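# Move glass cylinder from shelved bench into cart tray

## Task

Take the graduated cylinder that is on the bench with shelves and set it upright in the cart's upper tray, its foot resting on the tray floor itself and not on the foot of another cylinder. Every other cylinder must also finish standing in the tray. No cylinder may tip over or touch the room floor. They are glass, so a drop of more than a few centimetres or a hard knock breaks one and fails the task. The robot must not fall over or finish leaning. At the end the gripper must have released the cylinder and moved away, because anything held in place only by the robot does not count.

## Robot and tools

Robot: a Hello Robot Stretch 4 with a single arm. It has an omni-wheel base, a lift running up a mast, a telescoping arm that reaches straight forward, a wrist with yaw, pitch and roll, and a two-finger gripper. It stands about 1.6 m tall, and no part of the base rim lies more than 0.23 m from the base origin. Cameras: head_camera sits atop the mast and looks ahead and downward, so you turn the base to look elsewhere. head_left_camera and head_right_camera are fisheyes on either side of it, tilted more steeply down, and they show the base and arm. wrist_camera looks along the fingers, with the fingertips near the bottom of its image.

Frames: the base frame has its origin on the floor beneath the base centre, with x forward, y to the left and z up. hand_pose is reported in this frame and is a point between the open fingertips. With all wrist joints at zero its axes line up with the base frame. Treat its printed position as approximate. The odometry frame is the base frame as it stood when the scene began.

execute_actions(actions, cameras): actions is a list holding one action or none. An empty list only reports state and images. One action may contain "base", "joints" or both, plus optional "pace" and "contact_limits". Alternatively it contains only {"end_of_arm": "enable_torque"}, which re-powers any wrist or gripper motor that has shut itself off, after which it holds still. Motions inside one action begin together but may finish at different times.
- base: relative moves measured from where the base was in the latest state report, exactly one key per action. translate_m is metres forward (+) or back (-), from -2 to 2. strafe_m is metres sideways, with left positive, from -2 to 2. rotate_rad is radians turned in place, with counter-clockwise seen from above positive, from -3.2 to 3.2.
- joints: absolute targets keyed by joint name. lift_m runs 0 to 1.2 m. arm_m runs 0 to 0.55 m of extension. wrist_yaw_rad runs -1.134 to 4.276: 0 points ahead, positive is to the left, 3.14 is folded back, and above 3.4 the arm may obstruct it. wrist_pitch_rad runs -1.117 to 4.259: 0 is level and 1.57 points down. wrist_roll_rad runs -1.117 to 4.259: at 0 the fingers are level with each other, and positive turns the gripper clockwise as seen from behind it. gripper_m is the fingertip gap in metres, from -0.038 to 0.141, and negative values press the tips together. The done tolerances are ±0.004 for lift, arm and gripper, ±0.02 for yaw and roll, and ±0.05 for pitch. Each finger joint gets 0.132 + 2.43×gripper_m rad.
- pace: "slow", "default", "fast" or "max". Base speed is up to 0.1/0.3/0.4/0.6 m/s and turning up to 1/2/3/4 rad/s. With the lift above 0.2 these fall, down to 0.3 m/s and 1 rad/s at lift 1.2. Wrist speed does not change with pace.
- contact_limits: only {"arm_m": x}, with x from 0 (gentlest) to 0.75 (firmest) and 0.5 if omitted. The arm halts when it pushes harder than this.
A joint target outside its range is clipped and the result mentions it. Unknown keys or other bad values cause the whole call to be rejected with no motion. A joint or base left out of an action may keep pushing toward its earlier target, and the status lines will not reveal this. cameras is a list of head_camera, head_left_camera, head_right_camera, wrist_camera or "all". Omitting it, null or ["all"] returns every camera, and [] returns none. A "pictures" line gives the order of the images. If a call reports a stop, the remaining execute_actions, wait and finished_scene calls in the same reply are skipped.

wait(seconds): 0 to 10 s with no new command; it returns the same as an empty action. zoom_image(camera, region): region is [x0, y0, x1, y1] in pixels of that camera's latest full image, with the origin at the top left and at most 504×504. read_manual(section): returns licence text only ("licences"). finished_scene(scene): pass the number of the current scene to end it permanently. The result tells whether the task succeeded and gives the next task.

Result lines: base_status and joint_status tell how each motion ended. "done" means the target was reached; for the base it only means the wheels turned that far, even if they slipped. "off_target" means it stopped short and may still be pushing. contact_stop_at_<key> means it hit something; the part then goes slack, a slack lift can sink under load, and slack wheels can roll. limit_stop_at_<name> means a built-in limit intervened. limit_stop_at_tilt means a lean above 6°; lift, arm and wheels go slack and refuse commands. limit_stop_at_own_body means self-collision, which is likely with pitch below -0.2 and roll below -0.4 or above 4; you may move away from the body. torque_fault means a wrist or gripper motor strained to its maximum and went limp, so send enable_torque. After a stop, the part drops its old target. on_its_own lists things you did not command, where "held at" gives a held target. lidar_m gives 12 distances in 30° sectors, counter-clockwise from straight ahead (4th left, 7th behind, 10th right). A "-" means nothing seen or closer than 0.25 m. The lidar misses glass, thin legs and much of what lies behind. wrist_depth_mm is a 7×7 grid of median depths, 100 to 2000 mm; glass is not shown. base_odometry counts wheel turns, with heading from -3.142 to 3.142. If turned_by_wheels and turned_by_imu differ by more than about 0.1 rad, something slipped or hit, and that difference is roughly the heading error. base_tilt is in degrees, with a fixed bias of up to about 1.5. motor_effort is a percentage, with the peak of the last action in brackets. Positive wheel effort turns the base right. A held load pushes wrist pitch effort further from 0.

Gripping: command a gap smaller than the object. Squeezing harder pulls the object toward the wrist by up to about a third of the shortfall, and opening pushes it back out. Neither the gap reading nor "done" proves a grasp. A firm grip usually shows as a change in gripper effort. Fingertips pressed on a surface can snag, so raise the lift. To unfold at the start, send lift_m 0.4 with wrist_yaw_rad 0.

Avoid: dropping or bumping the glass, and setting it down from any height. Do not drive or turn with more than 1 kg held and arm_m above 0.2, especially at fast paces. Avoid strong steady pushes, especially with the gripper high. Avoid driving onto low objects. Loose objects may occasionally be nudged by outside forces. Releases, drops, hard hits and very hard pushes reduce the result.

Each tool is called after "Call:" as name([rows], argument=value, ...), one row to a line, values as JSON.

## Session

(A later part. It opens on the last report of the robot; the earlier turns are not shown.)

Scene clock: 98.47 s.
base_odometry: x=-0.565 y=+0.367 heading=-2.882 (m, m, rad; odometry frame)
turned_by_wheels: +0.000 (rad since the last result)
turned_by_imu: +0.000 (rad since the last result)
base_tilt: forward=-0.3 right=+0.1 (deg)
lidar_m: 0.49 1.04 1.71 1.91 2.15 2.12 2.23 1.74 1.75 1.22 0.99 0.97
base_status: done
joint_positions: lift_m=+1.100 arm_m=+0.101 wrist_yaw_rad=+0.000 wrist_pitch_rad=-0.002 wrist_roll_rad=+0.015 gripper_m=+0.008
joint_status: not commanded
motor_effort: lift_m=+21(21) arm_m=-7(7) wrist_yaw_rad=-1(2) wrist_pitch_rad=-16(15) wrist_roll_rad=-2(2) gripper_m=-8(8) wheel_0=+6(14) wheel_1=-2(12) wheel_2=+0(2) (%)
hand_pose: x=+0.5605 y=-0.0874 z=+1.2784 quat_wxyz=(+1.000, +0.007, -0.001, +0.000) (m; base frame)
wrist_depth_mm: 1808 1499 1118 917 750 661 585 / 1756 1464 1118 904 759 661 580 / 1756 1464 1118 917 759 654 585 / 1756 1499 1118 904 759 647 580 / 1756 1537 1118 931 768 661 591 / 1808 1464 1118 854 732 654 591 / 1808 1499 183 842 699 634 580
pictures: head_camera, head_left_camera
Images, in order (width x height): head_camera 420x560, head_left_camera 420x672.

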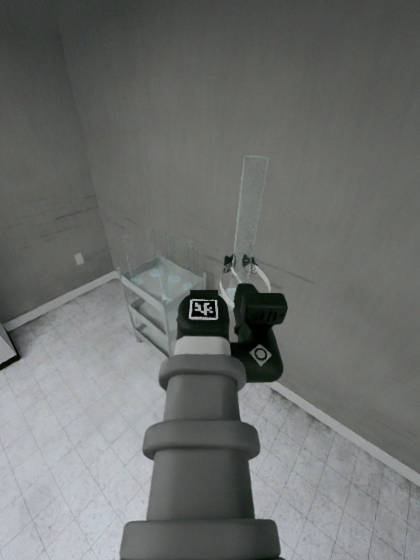

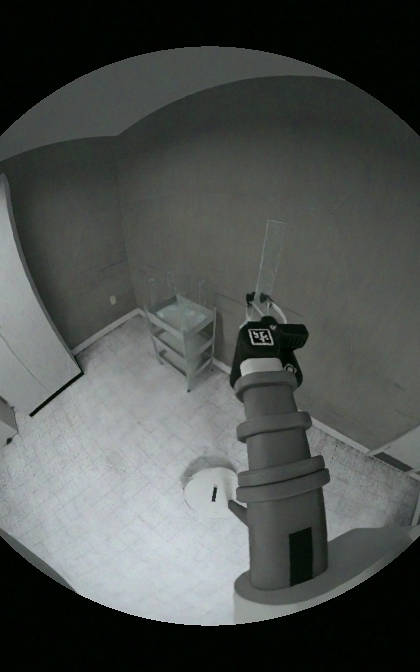

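Call:
execute_actions([
  {"base":{"rotate_rad":-0.75},"joints":{"lift_m":1.2,"arm_m":0.0},"pace":"slow"},
], cameras=[])

Call:
execute_actions([
  {"base":{"translate_m":-0.45}},
], cameras=[])

Call:
execute_actions([
  {"base":{"strafe_m":0.8}},
])

Scene clock: 108.90 s.
base_odometry: x=-0.565 y=+0.367 heading=+2.652 (m, m, rad; odometry frame)
turned_by_wheels: -0.749 (rad since the last result)
turned_by_imu: -0.744 (rad since the last result)
base_tilt: forward=-0.4 right=+0.1 (deg)
lidar_m: 0.39 1.01 0.93 1.72 1.77 2.37 2.15 2.22 1.86 1.75 1.48 0.40
base_status: done
joint_positions: lift_m=+1.199 arm_m=+0.003 wrist_yaw_rad=+0.000 wrist_pitch_rad=-0.002 wrist_roll_rad=+0.015 gripper_m=+0.008
joint_status: all done
joint sent to its limit — the command would take arm_m past its lower limit, so that joint was sent only as far as its limit.
motor_effort: lift_m=+22(22) arm_m=-7(6) wrist_yaw_rad=+0(2) wrist_pitch_rad=-14(17) wrist_roll_rad=-2(2) gripper_m=-9(11) wheel_0=+7(9) wheel_1=+4(8) wheel_2=+4(10) (%)
hand_pose: x=+0.4628 y=-0.0875 z=+1.3776 quat_wxyz=(+1.000, +0.007, -0.001, +0.000) (m; base frame)
wrist_depth_mm: 788 768 788 820 820 831 842 / 759 778 788 798 809 820 831 / 759 768 788 798 788 820 831 / 750 768 778 788 809 809 831 / 750 768 778 788 798 820 820 / 750 759 759 778 798 820 831 / 741 750 184 759 798 798 831
pictures: none
No camera images: the call's "cameras" was empty. Leave "cameras" out to get every camera's image.

Scene clock: 111.90 s.
base_odometry: x=-0.169 y=+0.155 heading=+2.652 (m, m, rad; odometry frame)
turned_by_wheels: -0.001 (rad since the last result)
turned_by_imu: -0.003 (rad since the last result)
base_tilt: forward=-0.4 right=+0.1 (deg)
lidar_m: 1.42 1.28 1.40 1.66 1.75 2.40 1.69 1.73 1.88 1.77 1.83 0.41
base_status: done
joint_positions: lift_m=+1.199 arm_m=+0.003 wrist_yaw_rad=+0.000 wrist_pitch_rad=-0.002 wrist_roll_rad=+0.015 gripper_m=+0.008
joint_status: not commanded
motor_effort: lift_m=+21(22) arm_m=-7(7) wrist_yaw_rad=-1(1) wrist_pitch_rad=-15(17) wrist_roll_rad=-3(1) gripper_m=-8(10) wheel_0=-7(9) wheel_1=-4(8) wheel_2=+3(14) (%)
hand_pose: x=+0.4628 y=-0.0874 z=+1.3776 quat_wxyz=(+1.000, +0.007, -0.001, +0.000) (m; base frame)
wrist_depth_mm: 1205 1255 1255 1308 1308 1308 1366 / 1205 1205 1255 1255 1281 1308 1308 / 1229 1255 1229 1255 1281 1308 1336 / 1182 1229 1229 1229 1281 1281 1308 / 1182 1182 1229 1255 1255 1281 1308 / 1205 1182 1229 1229 1281 1308 1336 / 1182 1182 185 1229 1205 1281 1308
pictures: none
No camera images: the call's "cameras" was empty. Leave "cameras" out to get every camera's image.

Scene clock: 115.90 s.
base_odometry: x=-0.545 y=-0.550 heading=+2.651 (m, m, rad; odometry frame)
turned_by_wheels: +0.000 (rad since the last result)
turned_by_imu: -0.001 (rad since the last result)
base_tilt: forward=-0.4 right=+0.1 (deg)
lidar_m: 0.98 1.00 1.44 0.87 0.91 1.31 2.33 1.81 2.35 2.57 2.12 0.43
base_status: done
joint_positions: lift_m=+1.199 arm_m=+0.003 wrist_yaw_rad=+0.000 wrist_pitch_rad=-0.002 wrist_roll_rad=+0.015 gripper_m=+0.008
joint_status: not commanded
motor_effort: lift_m=+21(21) arm_m=-7(7) wrist_yaw_rad=+0(0) wrist_pitch_rad=-15(14) wrist_roll_rad=-2(2) gripper_m=-9(9) wheel_0=-5(17) wheel_1=+1(11) wheel_2=+0(3) (%)
hand_pose: x=+0.4628 y=-0.0874 z=+1.3776 quat_wxyz=(+1.000, +0.007, -0.001, +0.000) (m; base frame)
wrist_depth_mm: 1205 1205 1229 1229 1229 1336 1336 / 1182 1160 1205 1229 1281 1255 1255 / 1182 1205 1205 1229 1229 1281 1308 / 1182 1205 1182 1205 1229 1229 1255 / 1160 1160 1160 1205 1205 1229 1255 / 1138 1160 1182 1160 1205 1229 1255 / 1118 1160 185 1160 1182 1229 1255
pictures: head_camera, head_left_camera, head_right_camera, wrist_camera
Images, in order (width x height): head_camera 420x560, head_left_camera 420x672, head_right_camera 420x672, wrist_camera 616x392.

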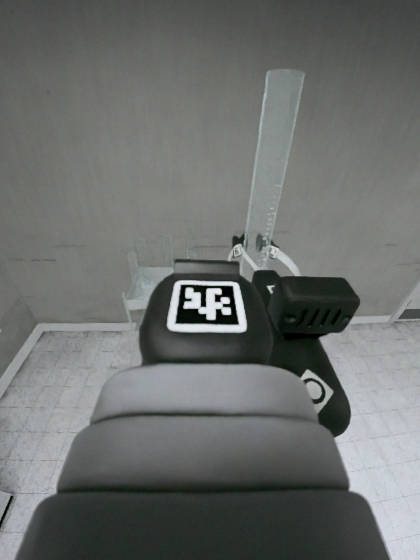

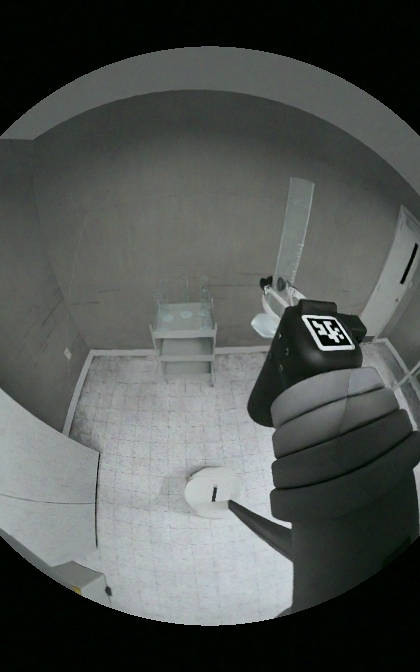

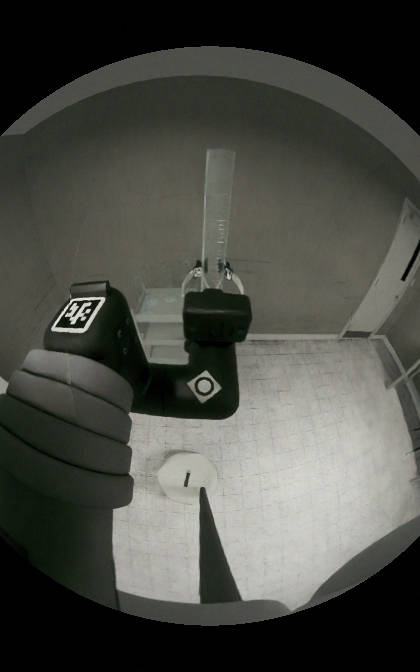

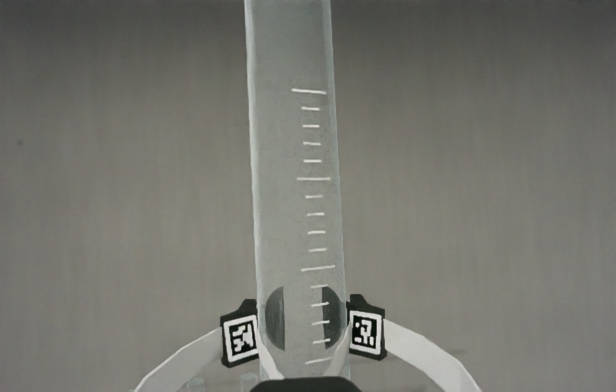

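Call:
zoom_image(camera="head_left_camera", region=[130,250,250,400])

Region (130, 250, 250, 400) of head_left_camera's 420x672 image, scaled by 3.360, with more detail than that image has; it fills the left 403 columns of this view, and the rest is white.

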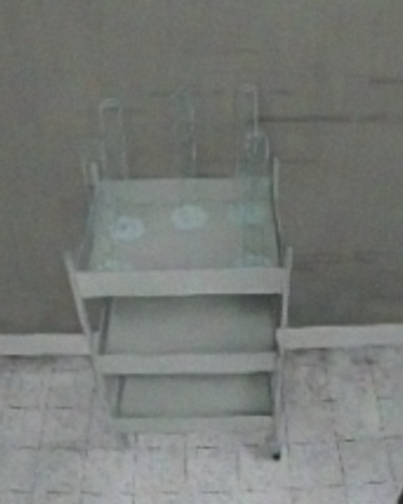

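Call:
execute_actions([
  {"base":{"strafe_m":0.22},"pace":"slow"},
], cameras=[])

Call:
execute_actions([
  {"base":{"translate_m":0.2},"joints":{"arm_m":0.15},"pace":"slow"},
], cameras=["head_camera","head_left_camera","head_right_camera"])

Scene clock: 126.30 s.
base_odometry: x=-0.649 y=-0.744 heading=+2.651 (m, m, rad; odometry frame)
turned_by_wheels: +0.000 (rad since the last result)
turned_by_imu: -0.001 (rad since the last result)
base_tilt: forward=-0.4 right=+0.1 (deg)
lidar_m: 0.97 1.41 0.73 0.66 0.67 0.92 2.34 1.88 2.38 2.80 2.09 0.41
base_status: done
joint_positions: lift_m=+1.199 arm_m=+0.003 wrist_yaw_rad=+0.000 wrist_pitch_rad=-0.002 wrist_roll_rad=+0.015 gripper_m=+0.008
joint_status: not commanded
motor_effort: lift_m=+21(21) arm_m=-7(7) wrist_yaw_rad=-1(1) wrist_pitch_rad=-15(14) wrist_roll_rad=-1(2) gripper_m=-7(7) wheel_0=-7(11) wheel_1=+6(9) wheel_2=+0(0) (%)
hand_pose: x=+0.4628 y=-0.0874 z=+1.3776 quat_wxyz=(+1.000, +0.007, -0.001, +0.000) (m; base frame)
wrist_depth_mm: 1205 1182 1205 1229 1229 1255 1281 / 1138 1182 1205 1182 1255 1229 1281 / 1160 1182 1182 1229 1229 1255 1281 / 1138 1138 1160 1205 1205 1281 1229 / 1118 1160 1182 1182 1229 1229 1255 / 1138 1138 1182 1160 1229 1255 1281 / 1118 1138 185 1205 1205 1205 1255
pictures: none
No camera images: the call's "cameras" was empty. Leave "cameras" out to get every camera's image.

Scene clock: 129.60 s.
base_odometry: x=-0.825 y=-0.650 heading=+2.652 (m, m, rad; odometry frame)
turned_by_wheels: +0.001 (rad since the last result)
turned_by_imu: +0.000 (rad since the last result)
base_tilt: forward=-0.3 right=+0.2 (deg)
lidar_m: 0.54 0.80 1.23 0.68 0.70 0.96 2.56 2.05 2.62 2.78 1.79 0.81
base_status: done
joint_positions: lift_m=+1.199 arm_m=+0.149 wrist_yaw_rad=+0.000 wrist_pitch_rad=-0.002 wrist_roll_rad=+0.015 gripper_m=+0.008
joint_status: all done
motor_effort: lift_m=+21(21) arm_m=+7(6) wrist_yaw_rad=-1(0) wrist_pitch_rad=-16(17) wrist_roll_rad=-2(2) gripper_m=-10(11) wheel_0=+7(9) wheel_1=+5(8) wheel_2=-5(9) (%)
hand_pose: x=+0.6082 y=-0.0874 z=+1.3776 quat_wxyz=(+1.000, +0.007, -0.001, +0.000) (m; base frame)
wrist_depth_mm: 820 842 842 866 866 891 891 / 809 831 842 866 878 891 891 / 831 820 831 842 866 866 891 / 798 831 831 831 866 866 891 / 798 820 820 842 854 866 866 / 798 809 809 831 842 866 866 / 798 798 184 831 831 854 866
pictures: head_camera, head_left_camera, head_right_camera
Images, in order (width x height): head_camera 420x560, head_left_camera 420x672, head_right_camera 420x672.

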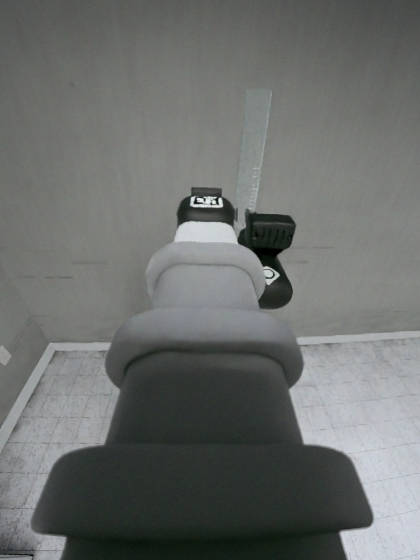

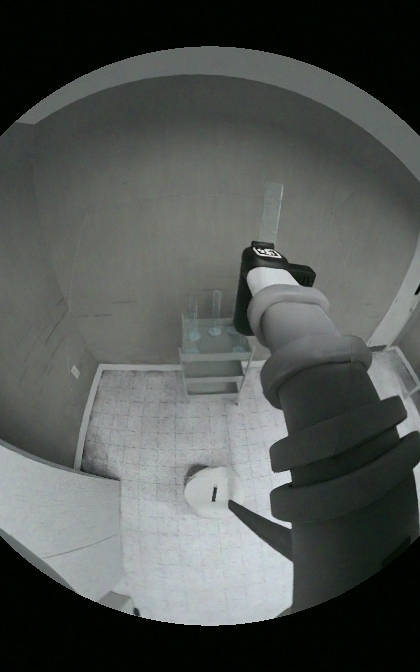

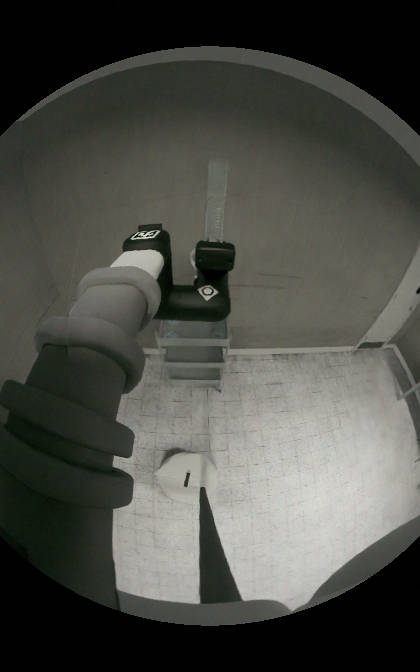

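Call:
execute_actions([
  {"base":{"strafe_m":0.14},"joints":{"arm_m":0.0},"pace":"slow"},
], cameras=["head_left_camera","head_right_camera"])

Call:
zoom_image(camera="head_right_camera", region=[130,240,290,420])

Call:
zoom_image(camera="head_left_camera", region=[150,240,310,420])

Scene clock: 137.13 s.
base_odometry: x=-0.891 y=-0.774 heading=+2.652 (m, m, rad; odometry frame)
turned_by_wheels: +0.000 (rad since the last result)
turned_by_imu: -0.001 (rad since the last result)
base_tilt: forward=-0.4 right=+0.2 (deg)
lidar_m: 0.77 1.20 1.05 0.55 0.55 0.76 2.57 2.14 2.63 2.92 1.77 0.41
base_status: done
joint_positions: lift_m=+1.199 arm_m=+0.003 wrist_yaw_rad=+0.000 wrist_pitch_rad=-0.002 wrist_roll_rad=+0.015 gripper_m=+0.008
joint_status: all done
joint sent to its limit — the command would take arm_m past its lower limit, so that joint was sent only as far as its limit.
motor_effort: lift_m=+21(21) arm_m=-7(7) wrist_yaw_rad=-1(1) wrist_pitch_rad=-15(17) wrist_roll_rad=-2(3) gripper_m=-9(9) wheel_0=-6(11) wheel_1=+5(10) wheel_2=+0(3) (%)
hand_pose: x=+0.4628 y=-0.0874 z=+1.3776 quat_wxyz=(+1.000, +0.007, -0.001, +0.000) (m; base frame)
wrist_depth_mm: 960 976 991 976 1025 1042 1060 / 946 960 991 991 1008 1025 1042 / 960 960 976 991 1008 1042 1042 / 931 960 960 991 991 1008 1025 / 931 960 960 976 991 991 1042 / 931 960 931 976 991 1008 1025 / 931 917 185 960 960 1008 1025
pictures: head_left_camera, head_right_camera
Images, in order (width x height): head_left_camera 420x672, head_right_camera 420x672.

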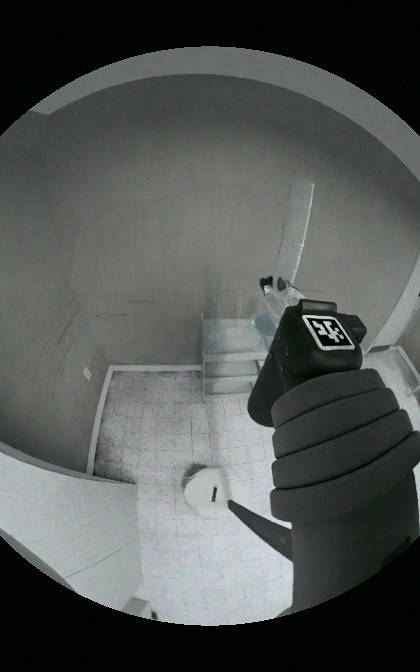

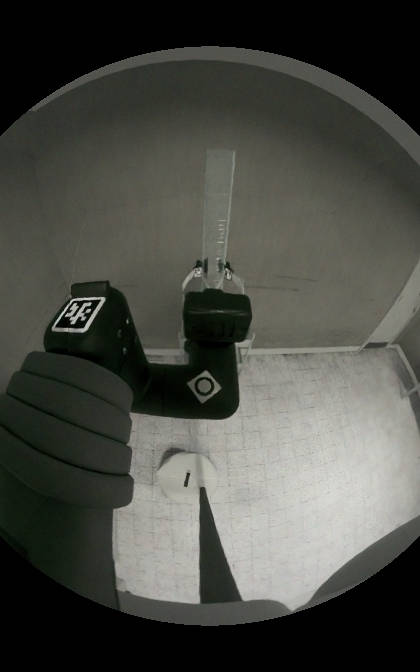

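Region (130, 240, 290, 420) of head_right_camera's 420x672 image, scaled by 2.800, with more detail than that image has.

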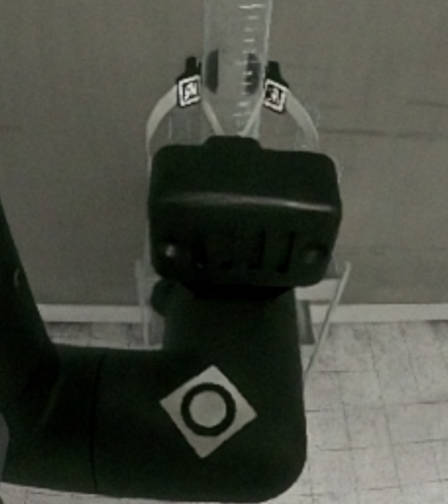

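Region (150, 240, 310, 420) of head_left_camera's 420x672 image, scaled by 2.800, with more detail than that image has.

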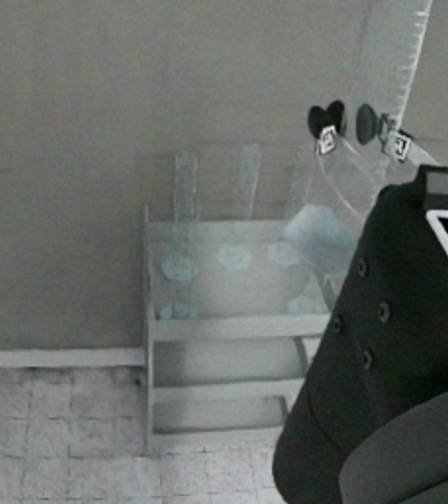

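Call:
execute_actions([
  {"joints":{"arm_m":0.36},"pace":"slow"},
], cameras=[])

Call:
execute_actions([
  {"joints":{"lift_m":0.95},"pace":"slow"},
])

Scene clock: 148.77 s.
base_odometry: x=-0.891 y=-0.774 heading=+2.652 (m, m, rad; odometry frame)
turned_by_wheels: +0.000 (rad since the last result)
turned_by_imu: -0.001 (rad since the last result)
base_tilt: forward=-0.4 right=+0.2 (deg)
lidar_m: 0.76 1.20 1.06 0.52 0.57 0.72 2.55 2.14 2.66 2.92 1.77 0.82
base_status: not commanded
joint_positions: lift_m=+1.199 arm_m=+0.359 wrist_yaw_rad=+0.000 wrist_pitch_rad=-0.002 wrist_roll_rad=+0.015 gripper_m=+0.008
joint_status: all done
motor_effort: lift_m=+21(21) arm_m=+7(7) wrist_yaw_rad=+0(1) wrist_pitch_rad=-16(15) wrist_roll_rad=-1(2) gripper_m=-9(8) wheel_0=-6(6) wheel_1=+5(5) wheel_2=+0(0) (%)
hand_pose: x=+0.8182 y=-0.0874 z=+1.3776 quat_wxyz=(+1.000, +0.007, -0.001, +0.000) (m; base frame)
wrist_depth_mm: 597 615 627 640 647 647 661 / 597 609 621 627 640 647 661 / 591 609 609 621 634 647 661 / 591 597 615 615 627 634 647 / 585 609 603 621 627 640 647 / 585 597 609 609 627 634 640 / 580 591 183 603 615 634 640
pictures: none
No camera images: the call's "cameras" was empty. Leave "cameras" out to get every camera's image.

Scene clock: 151.47 s.
base_odometry: x=-0.891 y=-0.774 heading=+2.652 (m, m, rad; odometry frame)
turned_by_wheels: +0.000 (rad since the last result)
turned_by_imu: -0.001 (rad since the last result)
base_tilt: forward=-0.4 right=+0.1 (deg)
lidar_m: 0.75 1.21 1.07 0.53 0.55 0.76 2.55 2.13 2.63 2.92 1.77 0.81
base_status: not commanded
joint_positions: lift_m=+0.950 arm_m=+0.359 wrist_yaw_rad=+0.000 wrist_pitch_rad=-0.002 wrist_roll_rad=+0.015 gripper_m=+0.008
joint_status: all done
motor_effort: lift_m=+16(22) arm_m=+7(7) wrist_yaw_rad=-1(1) wrist_pitch_rad=-14(17) wrist_roll_rad=-1(1) gripper_m=-11(9) wheel_0=-6(6) wheel_1=+5(5) wheel_2=+0(0) (%)
hand_pose: x=+0.8182 y=-0.0874 z=+1.1289 quat_wxyz=(+1.000, +0.007, -0.001, +0.000) (m; base frame)
wrist_depth_mm: 603 615 621 627 647 654 661 / 597 609 621 627 634 654 668 / 603 603 621 621 634 640 654 / 597 603 609 615 640 640 654 / 597 603 609 621 634 640 647 / 580 603 603 615 627 627 634 / 580 591 185 615 621 627 640
pictures: head_camera, head_left_camera, head_right_camera, wrist_camera
Images, in order (width x height): head_camera 420x560, head_left_camera 420x672, head_right_camera 420x672, wrist_camera 616x392.

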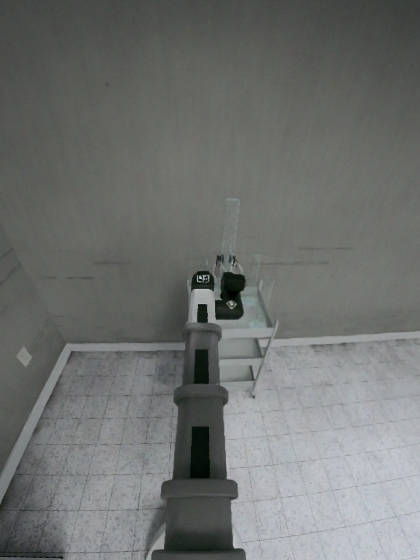

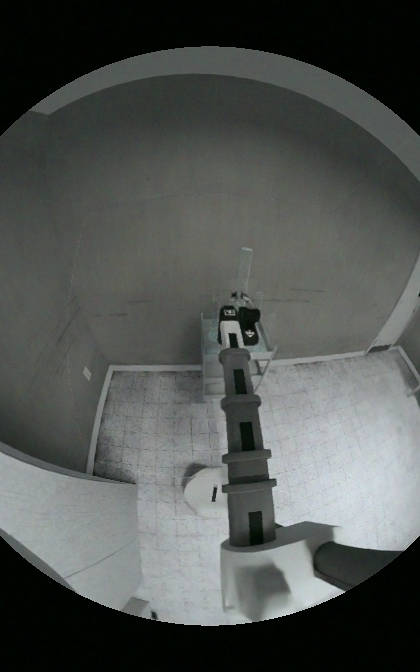

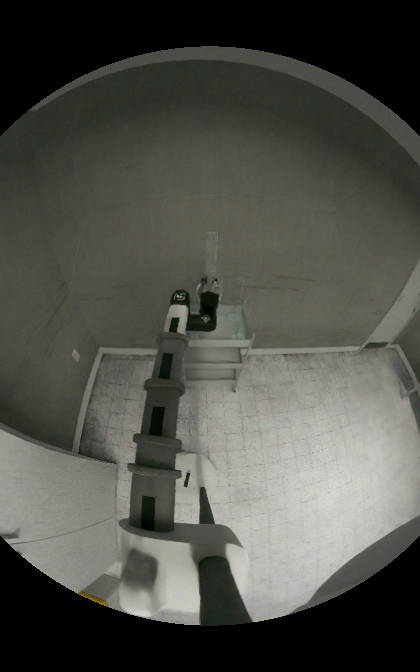

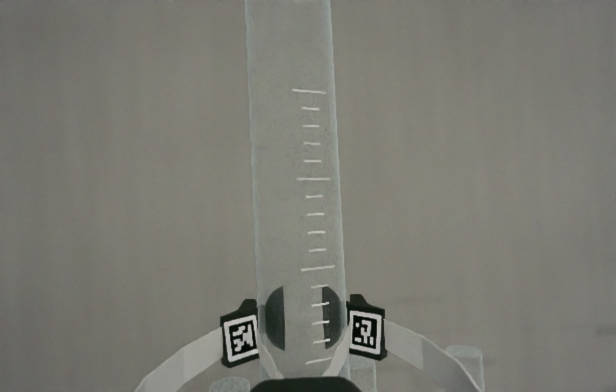

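Call:
zoom_image(camera="head_camera", region=[160,190,310,370])

Call:
zoom_image(camera="head_right_camera", region=[160,220,280,380])

Region (160, 190, 310, 370) of head_camera's 420x560 image, scaled by 2.800, with more detail than that image has.

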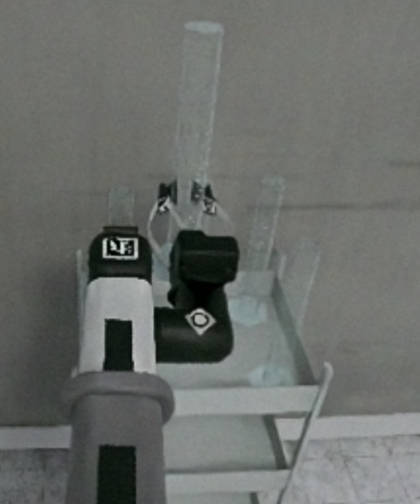

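Region (160, 220, 280, 380) of head_right_camera's 420x672 image, scaled by 3.150, with more detail than that image has; it fills the left 378 columns of this view, and the rest is white.

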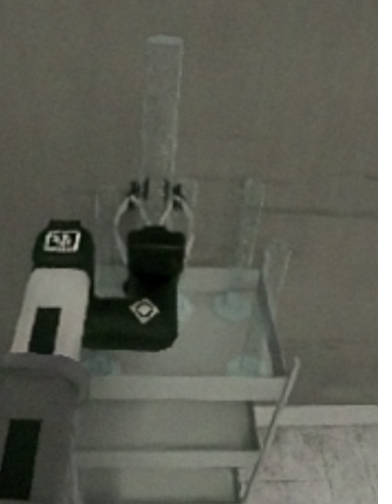

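Call:
execute_actions([
  {"base":{"strafe_m":-0.02},"joints":{"lift_m":0.8},"pace":"slow"},
], cameras=["head_right_camera","wrist_camera"])

Call:
zoom_image(camera="head_right_camera", region=[160,220,280,380])

Scene clock: 170.57 s.
base_odometry: x=-0.882 y=-0.756 heading=+2.652 (m, m, rad; odometry frame)
turned_by_wheels: +0.000 (rad since the last result)
turned_by_imu: -0.001 (rad since the last result)
base_tilt: forward=-0.4 right=+0.1 (deg)
lidar_m: 0.75 1.19 1.10 0.54 0.58 0.75 2.55 2.13 2.64 2.89 1.77 0.82
base_status: done
joint_positions: lift_m=+0.800 arm_m=+0.359 wrist_yaw_rad=+0.000 wrist_pitch_rad=-0.002 wrist_roll_rad=+0.015 gripper_m=+0.008
joint_status: all done
motor_effort: lift_m=+15(19) arm_m=+7(7) wrist_yaw_rad=-1(1) wrist_pitch_rad=-16(16) wrist_roll_rad=-2(3) gripper_m=-9(10) wheel_0=+7(9) wheel_1=-6(11) wheel_2=+0(1) (%)
hand_pose: x=+0.8182 y=-0.0874 z=+0.9789 quat_wxyz=(+1.000, +0.007, -0.001, +0.000) (m; base frame)
wrist_depth_mm: 609 615 621 627 647 668 668 / 591 615 609 627 647 654 654 / 603 597 621 627 647 654 661 / 597 603 615 615 621 634 654 / 591 597 609 615 627 640 647 / 591 603 597 615 634 634 647 / 585 585 185 603 615 640 634
pictures: head_right_camera, wrist_camera
Images, in order (width x height): head_right_camera 420x672, wrist_camera 616x392.

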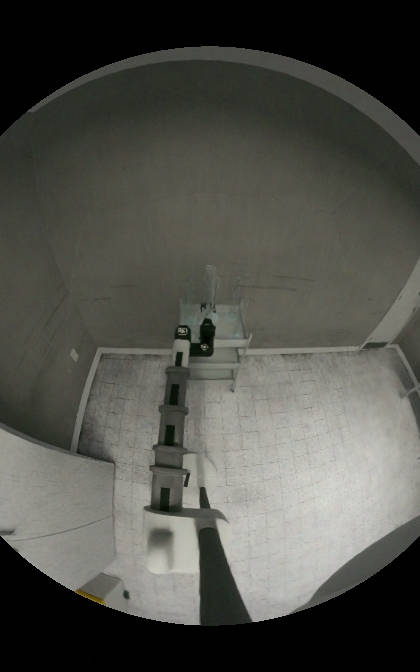

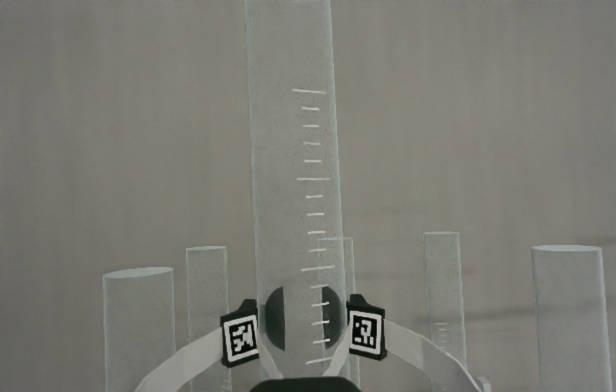

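Region (160, 220, 280, 380) of head_right_camera's 420x672 image, scaled by 3.150, with more detail than that image has; it fills the left 378 columns of this view, and the rest is white.

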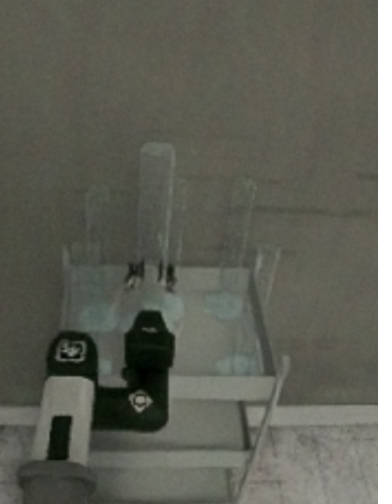

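Call:
execute_actions([
  {"base":{"strafe_m":-0.035},"joints":{"arm_m":0.44},"pace":"slow"},
], cameras=[])

Call:
execute_actions([
  {"joints":{"lift_m":0.68},"pace":"slow"},
], cameras=["head_right_camera","wrist_camera"])

Call:
zoom_image(camera="head_right_camera", region=[160,240,280,400])

Scene clock: 182.07 s.
base_odometry: x=-0.865 y=-0.726 heading=+2.652 (m, m, rad; odometry frame)
turned_by_wheels: +0.000 (rad since the last result)
turned_by_imu: -0.001 (rad since the last result)
base_tilt: forward=-0.3 right=+0.1 (deg)
lidar_m: 0.75 1.19 1.12 0.57 0.63 0.83 2.54 2.08 2.63 2.87 1.79 0.81
base_status: done
joint_positions: lift_m=+0.800 arm_m=+0.439 wrist_yaw_rad=+0.000 wrist_pitch_rad=-0.002 wrist_roll_rad=+0.015 gripper_m=+0.008
joint_status: all done
motor_effort: lift_m=+15(15) arm_m=+7(7) wrist_yaw_rad=+0(1) wrist_pitch_rad=-18(13) wrist_roll_rad=-1(1) gripper_m=-10(11) wheel_0=+8(13) wheel_1=-5(8) wheel_2=+0(2) (%)
hand_pose: x=+0.8982 y=-0.0874 z=+0.9789 quat_wxyz=(+1.000, +0.007, -0.001, +0.000) (m; base frame)
wrist_depth_mm: 525 539 544 554 564 564 580 / 521 530 539 549 554 564 574 / 525 535 535 549 559 559 569 / 517 530 530 535 544 559 569 / 517 521 535 539 549 554 569 / 517 521 525 535 554 544 559 / 508 517 185 525 539 554 559
pictures: none
No camera images: the call's "cameras" was empty. Leave "cameras" out to get every camera's image.

Scene clock: 183.90 s.
base_odometry: x=-0.865 y=-0.726 heading=+2.652 (m, m, rad; odometry frame)
turned_by_wheels: +0.000 (rad since the last result)
turned_by_imu: +0.000 (rad since the last result)
base_tilt: forward=-0.4 right=+0.2 (deg)
lidar_m: 0.76 1.21 1.10 0.58 0.61 0.83 2.54 2.11 2.63 2.86 1.79 0.83
base_status: not commanded
joint_positions: lift_m=+0.680 arm_m=+0.439 wrist_yaw_rad=+0.000 wrist_pitch_rad=-0.002 wrist_roll_rad=+0.015 gripper_m=+0.008
joint_status: all done
motor_effort: lift_m=+15(14) arm_m=+7(7) wrist_yaw_rad=+0(1) wrist_pitch_rad=-15(15) wrist_roll_rad=-2(1) gripper_m=-9(7) wheel_0=+8(7) wheel_1=-5(5) wheel_2=+0(0) (%)
hand_pose: x=+0.8982 y=-0.0874 z=+0.8589 quat_wxyz=(+1.000, +0.007, -0.001, +0.000) (m; base frame)
wrist_depth_mm: 525 539 544 554 564 574 574 / 525 530 539 549 554 564 569 / 525 525 544 549 559 569 574 / 521 530 530 544 549 564 569 / 517 525 530 544 549 559 569 / 517 517 521 535 549 554 559 / 508 445 185 449 449 455 554
pictures: head_right_camera, wrist_camera
Images, in order (width x height): head_right_camera 420x672, wrist_camera 616x392.

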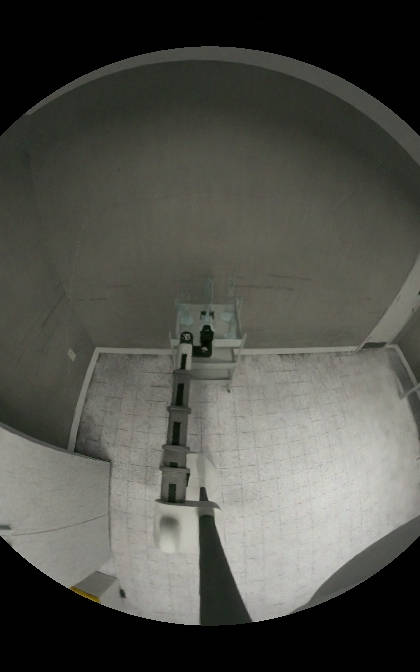

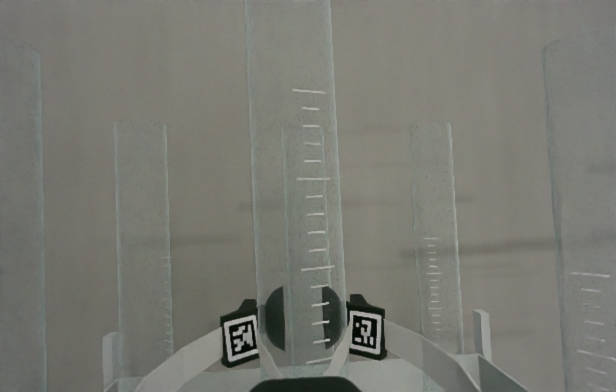

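Region (160, 240, 280, 400) of head_right_camera's 420x672 image, scaled by 3.150, with more detail than that image has; it fills the left 378 columns of this view, and the rest is white.

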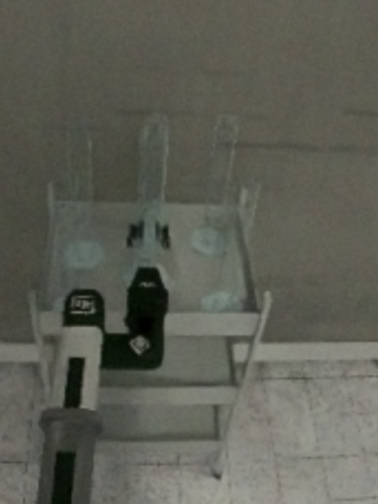

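Call:
execute_actions([
  {"joints":{"lift_m":0.585},"pace":"slow"},
], cameras=["wrist_camera"])

Scene clock: 189.57 s.
base_odometry: x=-0.865 y=-0.726 heading=+2.652 (m, m, rad; odometry frame)
turned_by_wheels: +0.000 (rad since the last result)
turned_by_imu: -0.001 (rad since the last result)
base_tilt: forward=-0.4 right=+0.1 (deg)
lidar_m: 0.75 1.20 1.12 0.59 0.62 0.83 2.56 2.07 2.62 2.86 1.78 0.80
base_status: not commanded
joint_positions: lift_m=+0.585 arm_m=+0.439 wrist_yaw_rad=+0.000 wrist_pitch_rad=-0.008 wrist_roll_rad=+0.015 gripper_m=+0.008
joint_status: all done
motor_effort: lift_m=+13(17) arm_m=+7(7) wrist_yaw_rad=+1(1) wrist_pitch_rad=+1(16) wrist_roll_rad=-1(4) gripper_m=-9(11) wheel_0=+7(8) wheel_1=-5(5) wheel_2=+0(0) (%)
hand_pose: x=+0.8982 y=-0.0875 z=+0.7658 quat_wxyz=(+1.000, +0.007, -0.004, +0.000) (m; base frame)
wrist_depth_mm: 525 544 544 554 564 574 574 / 535 544 544 549 559 569 580 / 521 530 544 544 554 564 574 / 525 525 535 544 554 559 569 / 512 521 535 544 549 554 559 / 512 436 445 445 459 466 564 / 320 394 184 359 340 368 319
pictures: wrist_camera
Images, in order (width x height): wrist_camera 616x392.

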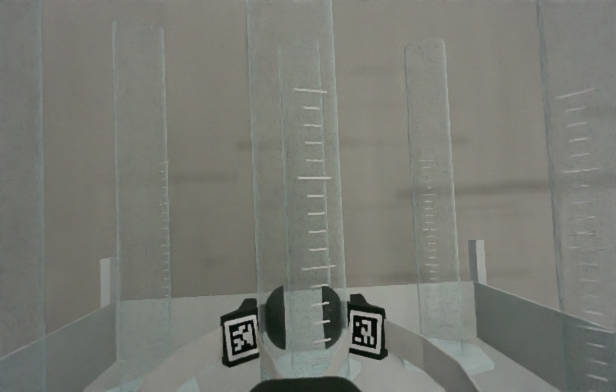

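Call:
execute_actions([
  {"joints":{"lift_m":0.591,"gripper_m":0.075},"pace":"slow"},
], cameras=["wrist_camera"])

Call:
execute_actions([
  {"joints":{"arm_m":0.1},"pace":"slow"},
], cameras=["wrist_camera","head_camera"])

Scene clock: 195.47 s.
base_odometry: x=-0.865 y=-0.726 heading=+2.652 (m, m, rad; odometry frame)
turned_by_wheels: +0.000 (rad since the last result)
turned_by_imu: -0.001 (rad since the last result)
base_tilt: forward=-0.4 right=+0.1 (deg)
lidar_m: 0.76 1.21 1.11 0.58 0.61 0.83 2.54 2.09 2.64 2.87 1.79 0.80
base_status: not commanded
joint_positions: lift_m=+0.591 arm_m=+0.439 wrist_yaw_rad=+0.000 wrist_pitch_rad=-0.004 wrist_roll_rad=+0.015 gripper_m=+0.075
joint_status: all done
motor_effort: lift_m=+21(22) arm_m=+7(7) wrist_yaw_rad=+0(0) wrist_pitch_rad=-10(14) wrist_roll_rad=-2(3) gripper_m=-2(7) wheel_0=+8(7) wheel_1=-5(5) wheel_2=+0(0) (%)
hand_pose: x=+0.8982 y=-0.0875 z=+0.7700 quat_wxyz=(+1.000, +0.007, -0.002, +0.000) (m; base frame)
wrist_depth_mm: 535 539 549 554 559 569 585 / 530 535 549 554 564 564 580 / 525 535 539 549 554 559 574 / 512 525 530 544 554 559 564 / 517 521 530 539 544 559 569 / 517 439 449 452 223 459 564 / 324 399 351 359 366 362 320
pictures: wrist_camera
Images, in order (width x height): wrist_camera 616x392.

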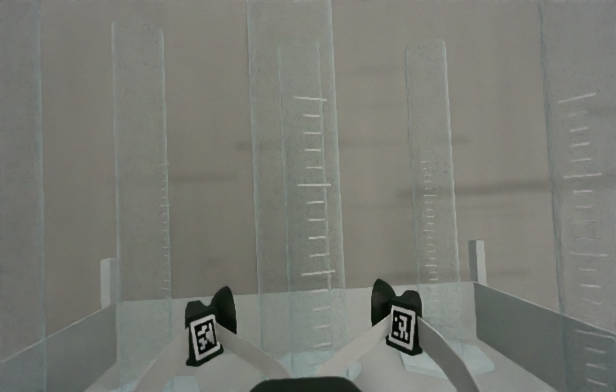

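Scene clock: 200.13 s.
base_odometry: x=-0.865 y=-0.726 heading=+2.652 (m, m, rad; odometry frame)
turned_by_wheels: +0.000 (rad since the last result)
turned_by_imu: -0.001 (rad since the last result)
base_tilt: forward=-0.4 right=+0.1 (deg)
lidar_m: 0.76 1.21 1.12 0.59 0.61 0.82 2.54 2.11 2.62 2.84 1.79 0.81
base_status: not commanded
joint_positions: lift_m=+0.591 arm_m=+0.101 wrist_yaw_rad=+0.000 wrist_pitch_rad=-0.004 wrist_roll_rad=+0.015 gripper_m=+0.075
joint_status: all done
motor_effort: lift_m=+21(21) arm_m=-7(7) wrist_yaw_rad=+0(0) wrist_pitch_rad=-10(10) wrist_roll_rad=-2(1) gripper_m=-1(1) wheel_0=+8(8) wheel_1=-6(5) wheel_2=+0(0) (%)
hand_pose: x=+0.5606 y=-0.0874 z=+0.7700 quat_wxyz=(+1.000, +0.007, -0.002, +0.000) (m; base frame)
wrist_depth_mm: 866 891 878 904 931 931 946 / 878 866 891 904 917 917 931 / 842 866 891 904 904 931 931 / 842 866 866 891 904 904 931 / 842 842 854 878 904 904 917 / 831 452 455 459 224 473 917 / 831 452 459 455 798 891 917
pictures: head_camera, wrist_camera
Images, in order (width x height): head_camera 420x560, wrist_camera 616x392.

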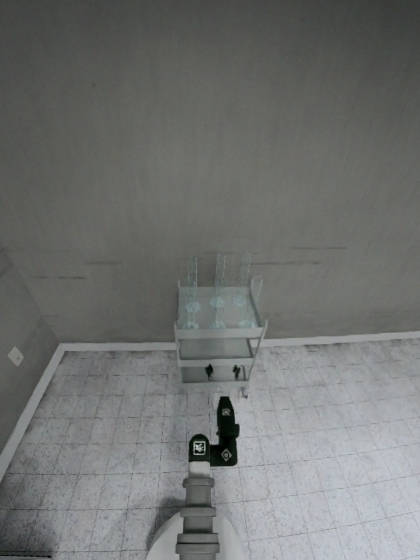

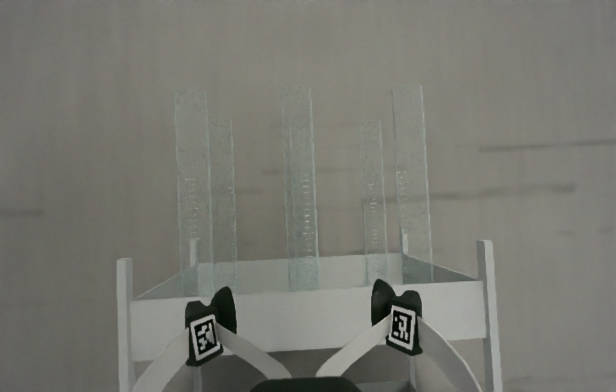

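Same height as neighbours, upright.

Call:
finished_scene(scene=1)

The scene is finished: the task was done.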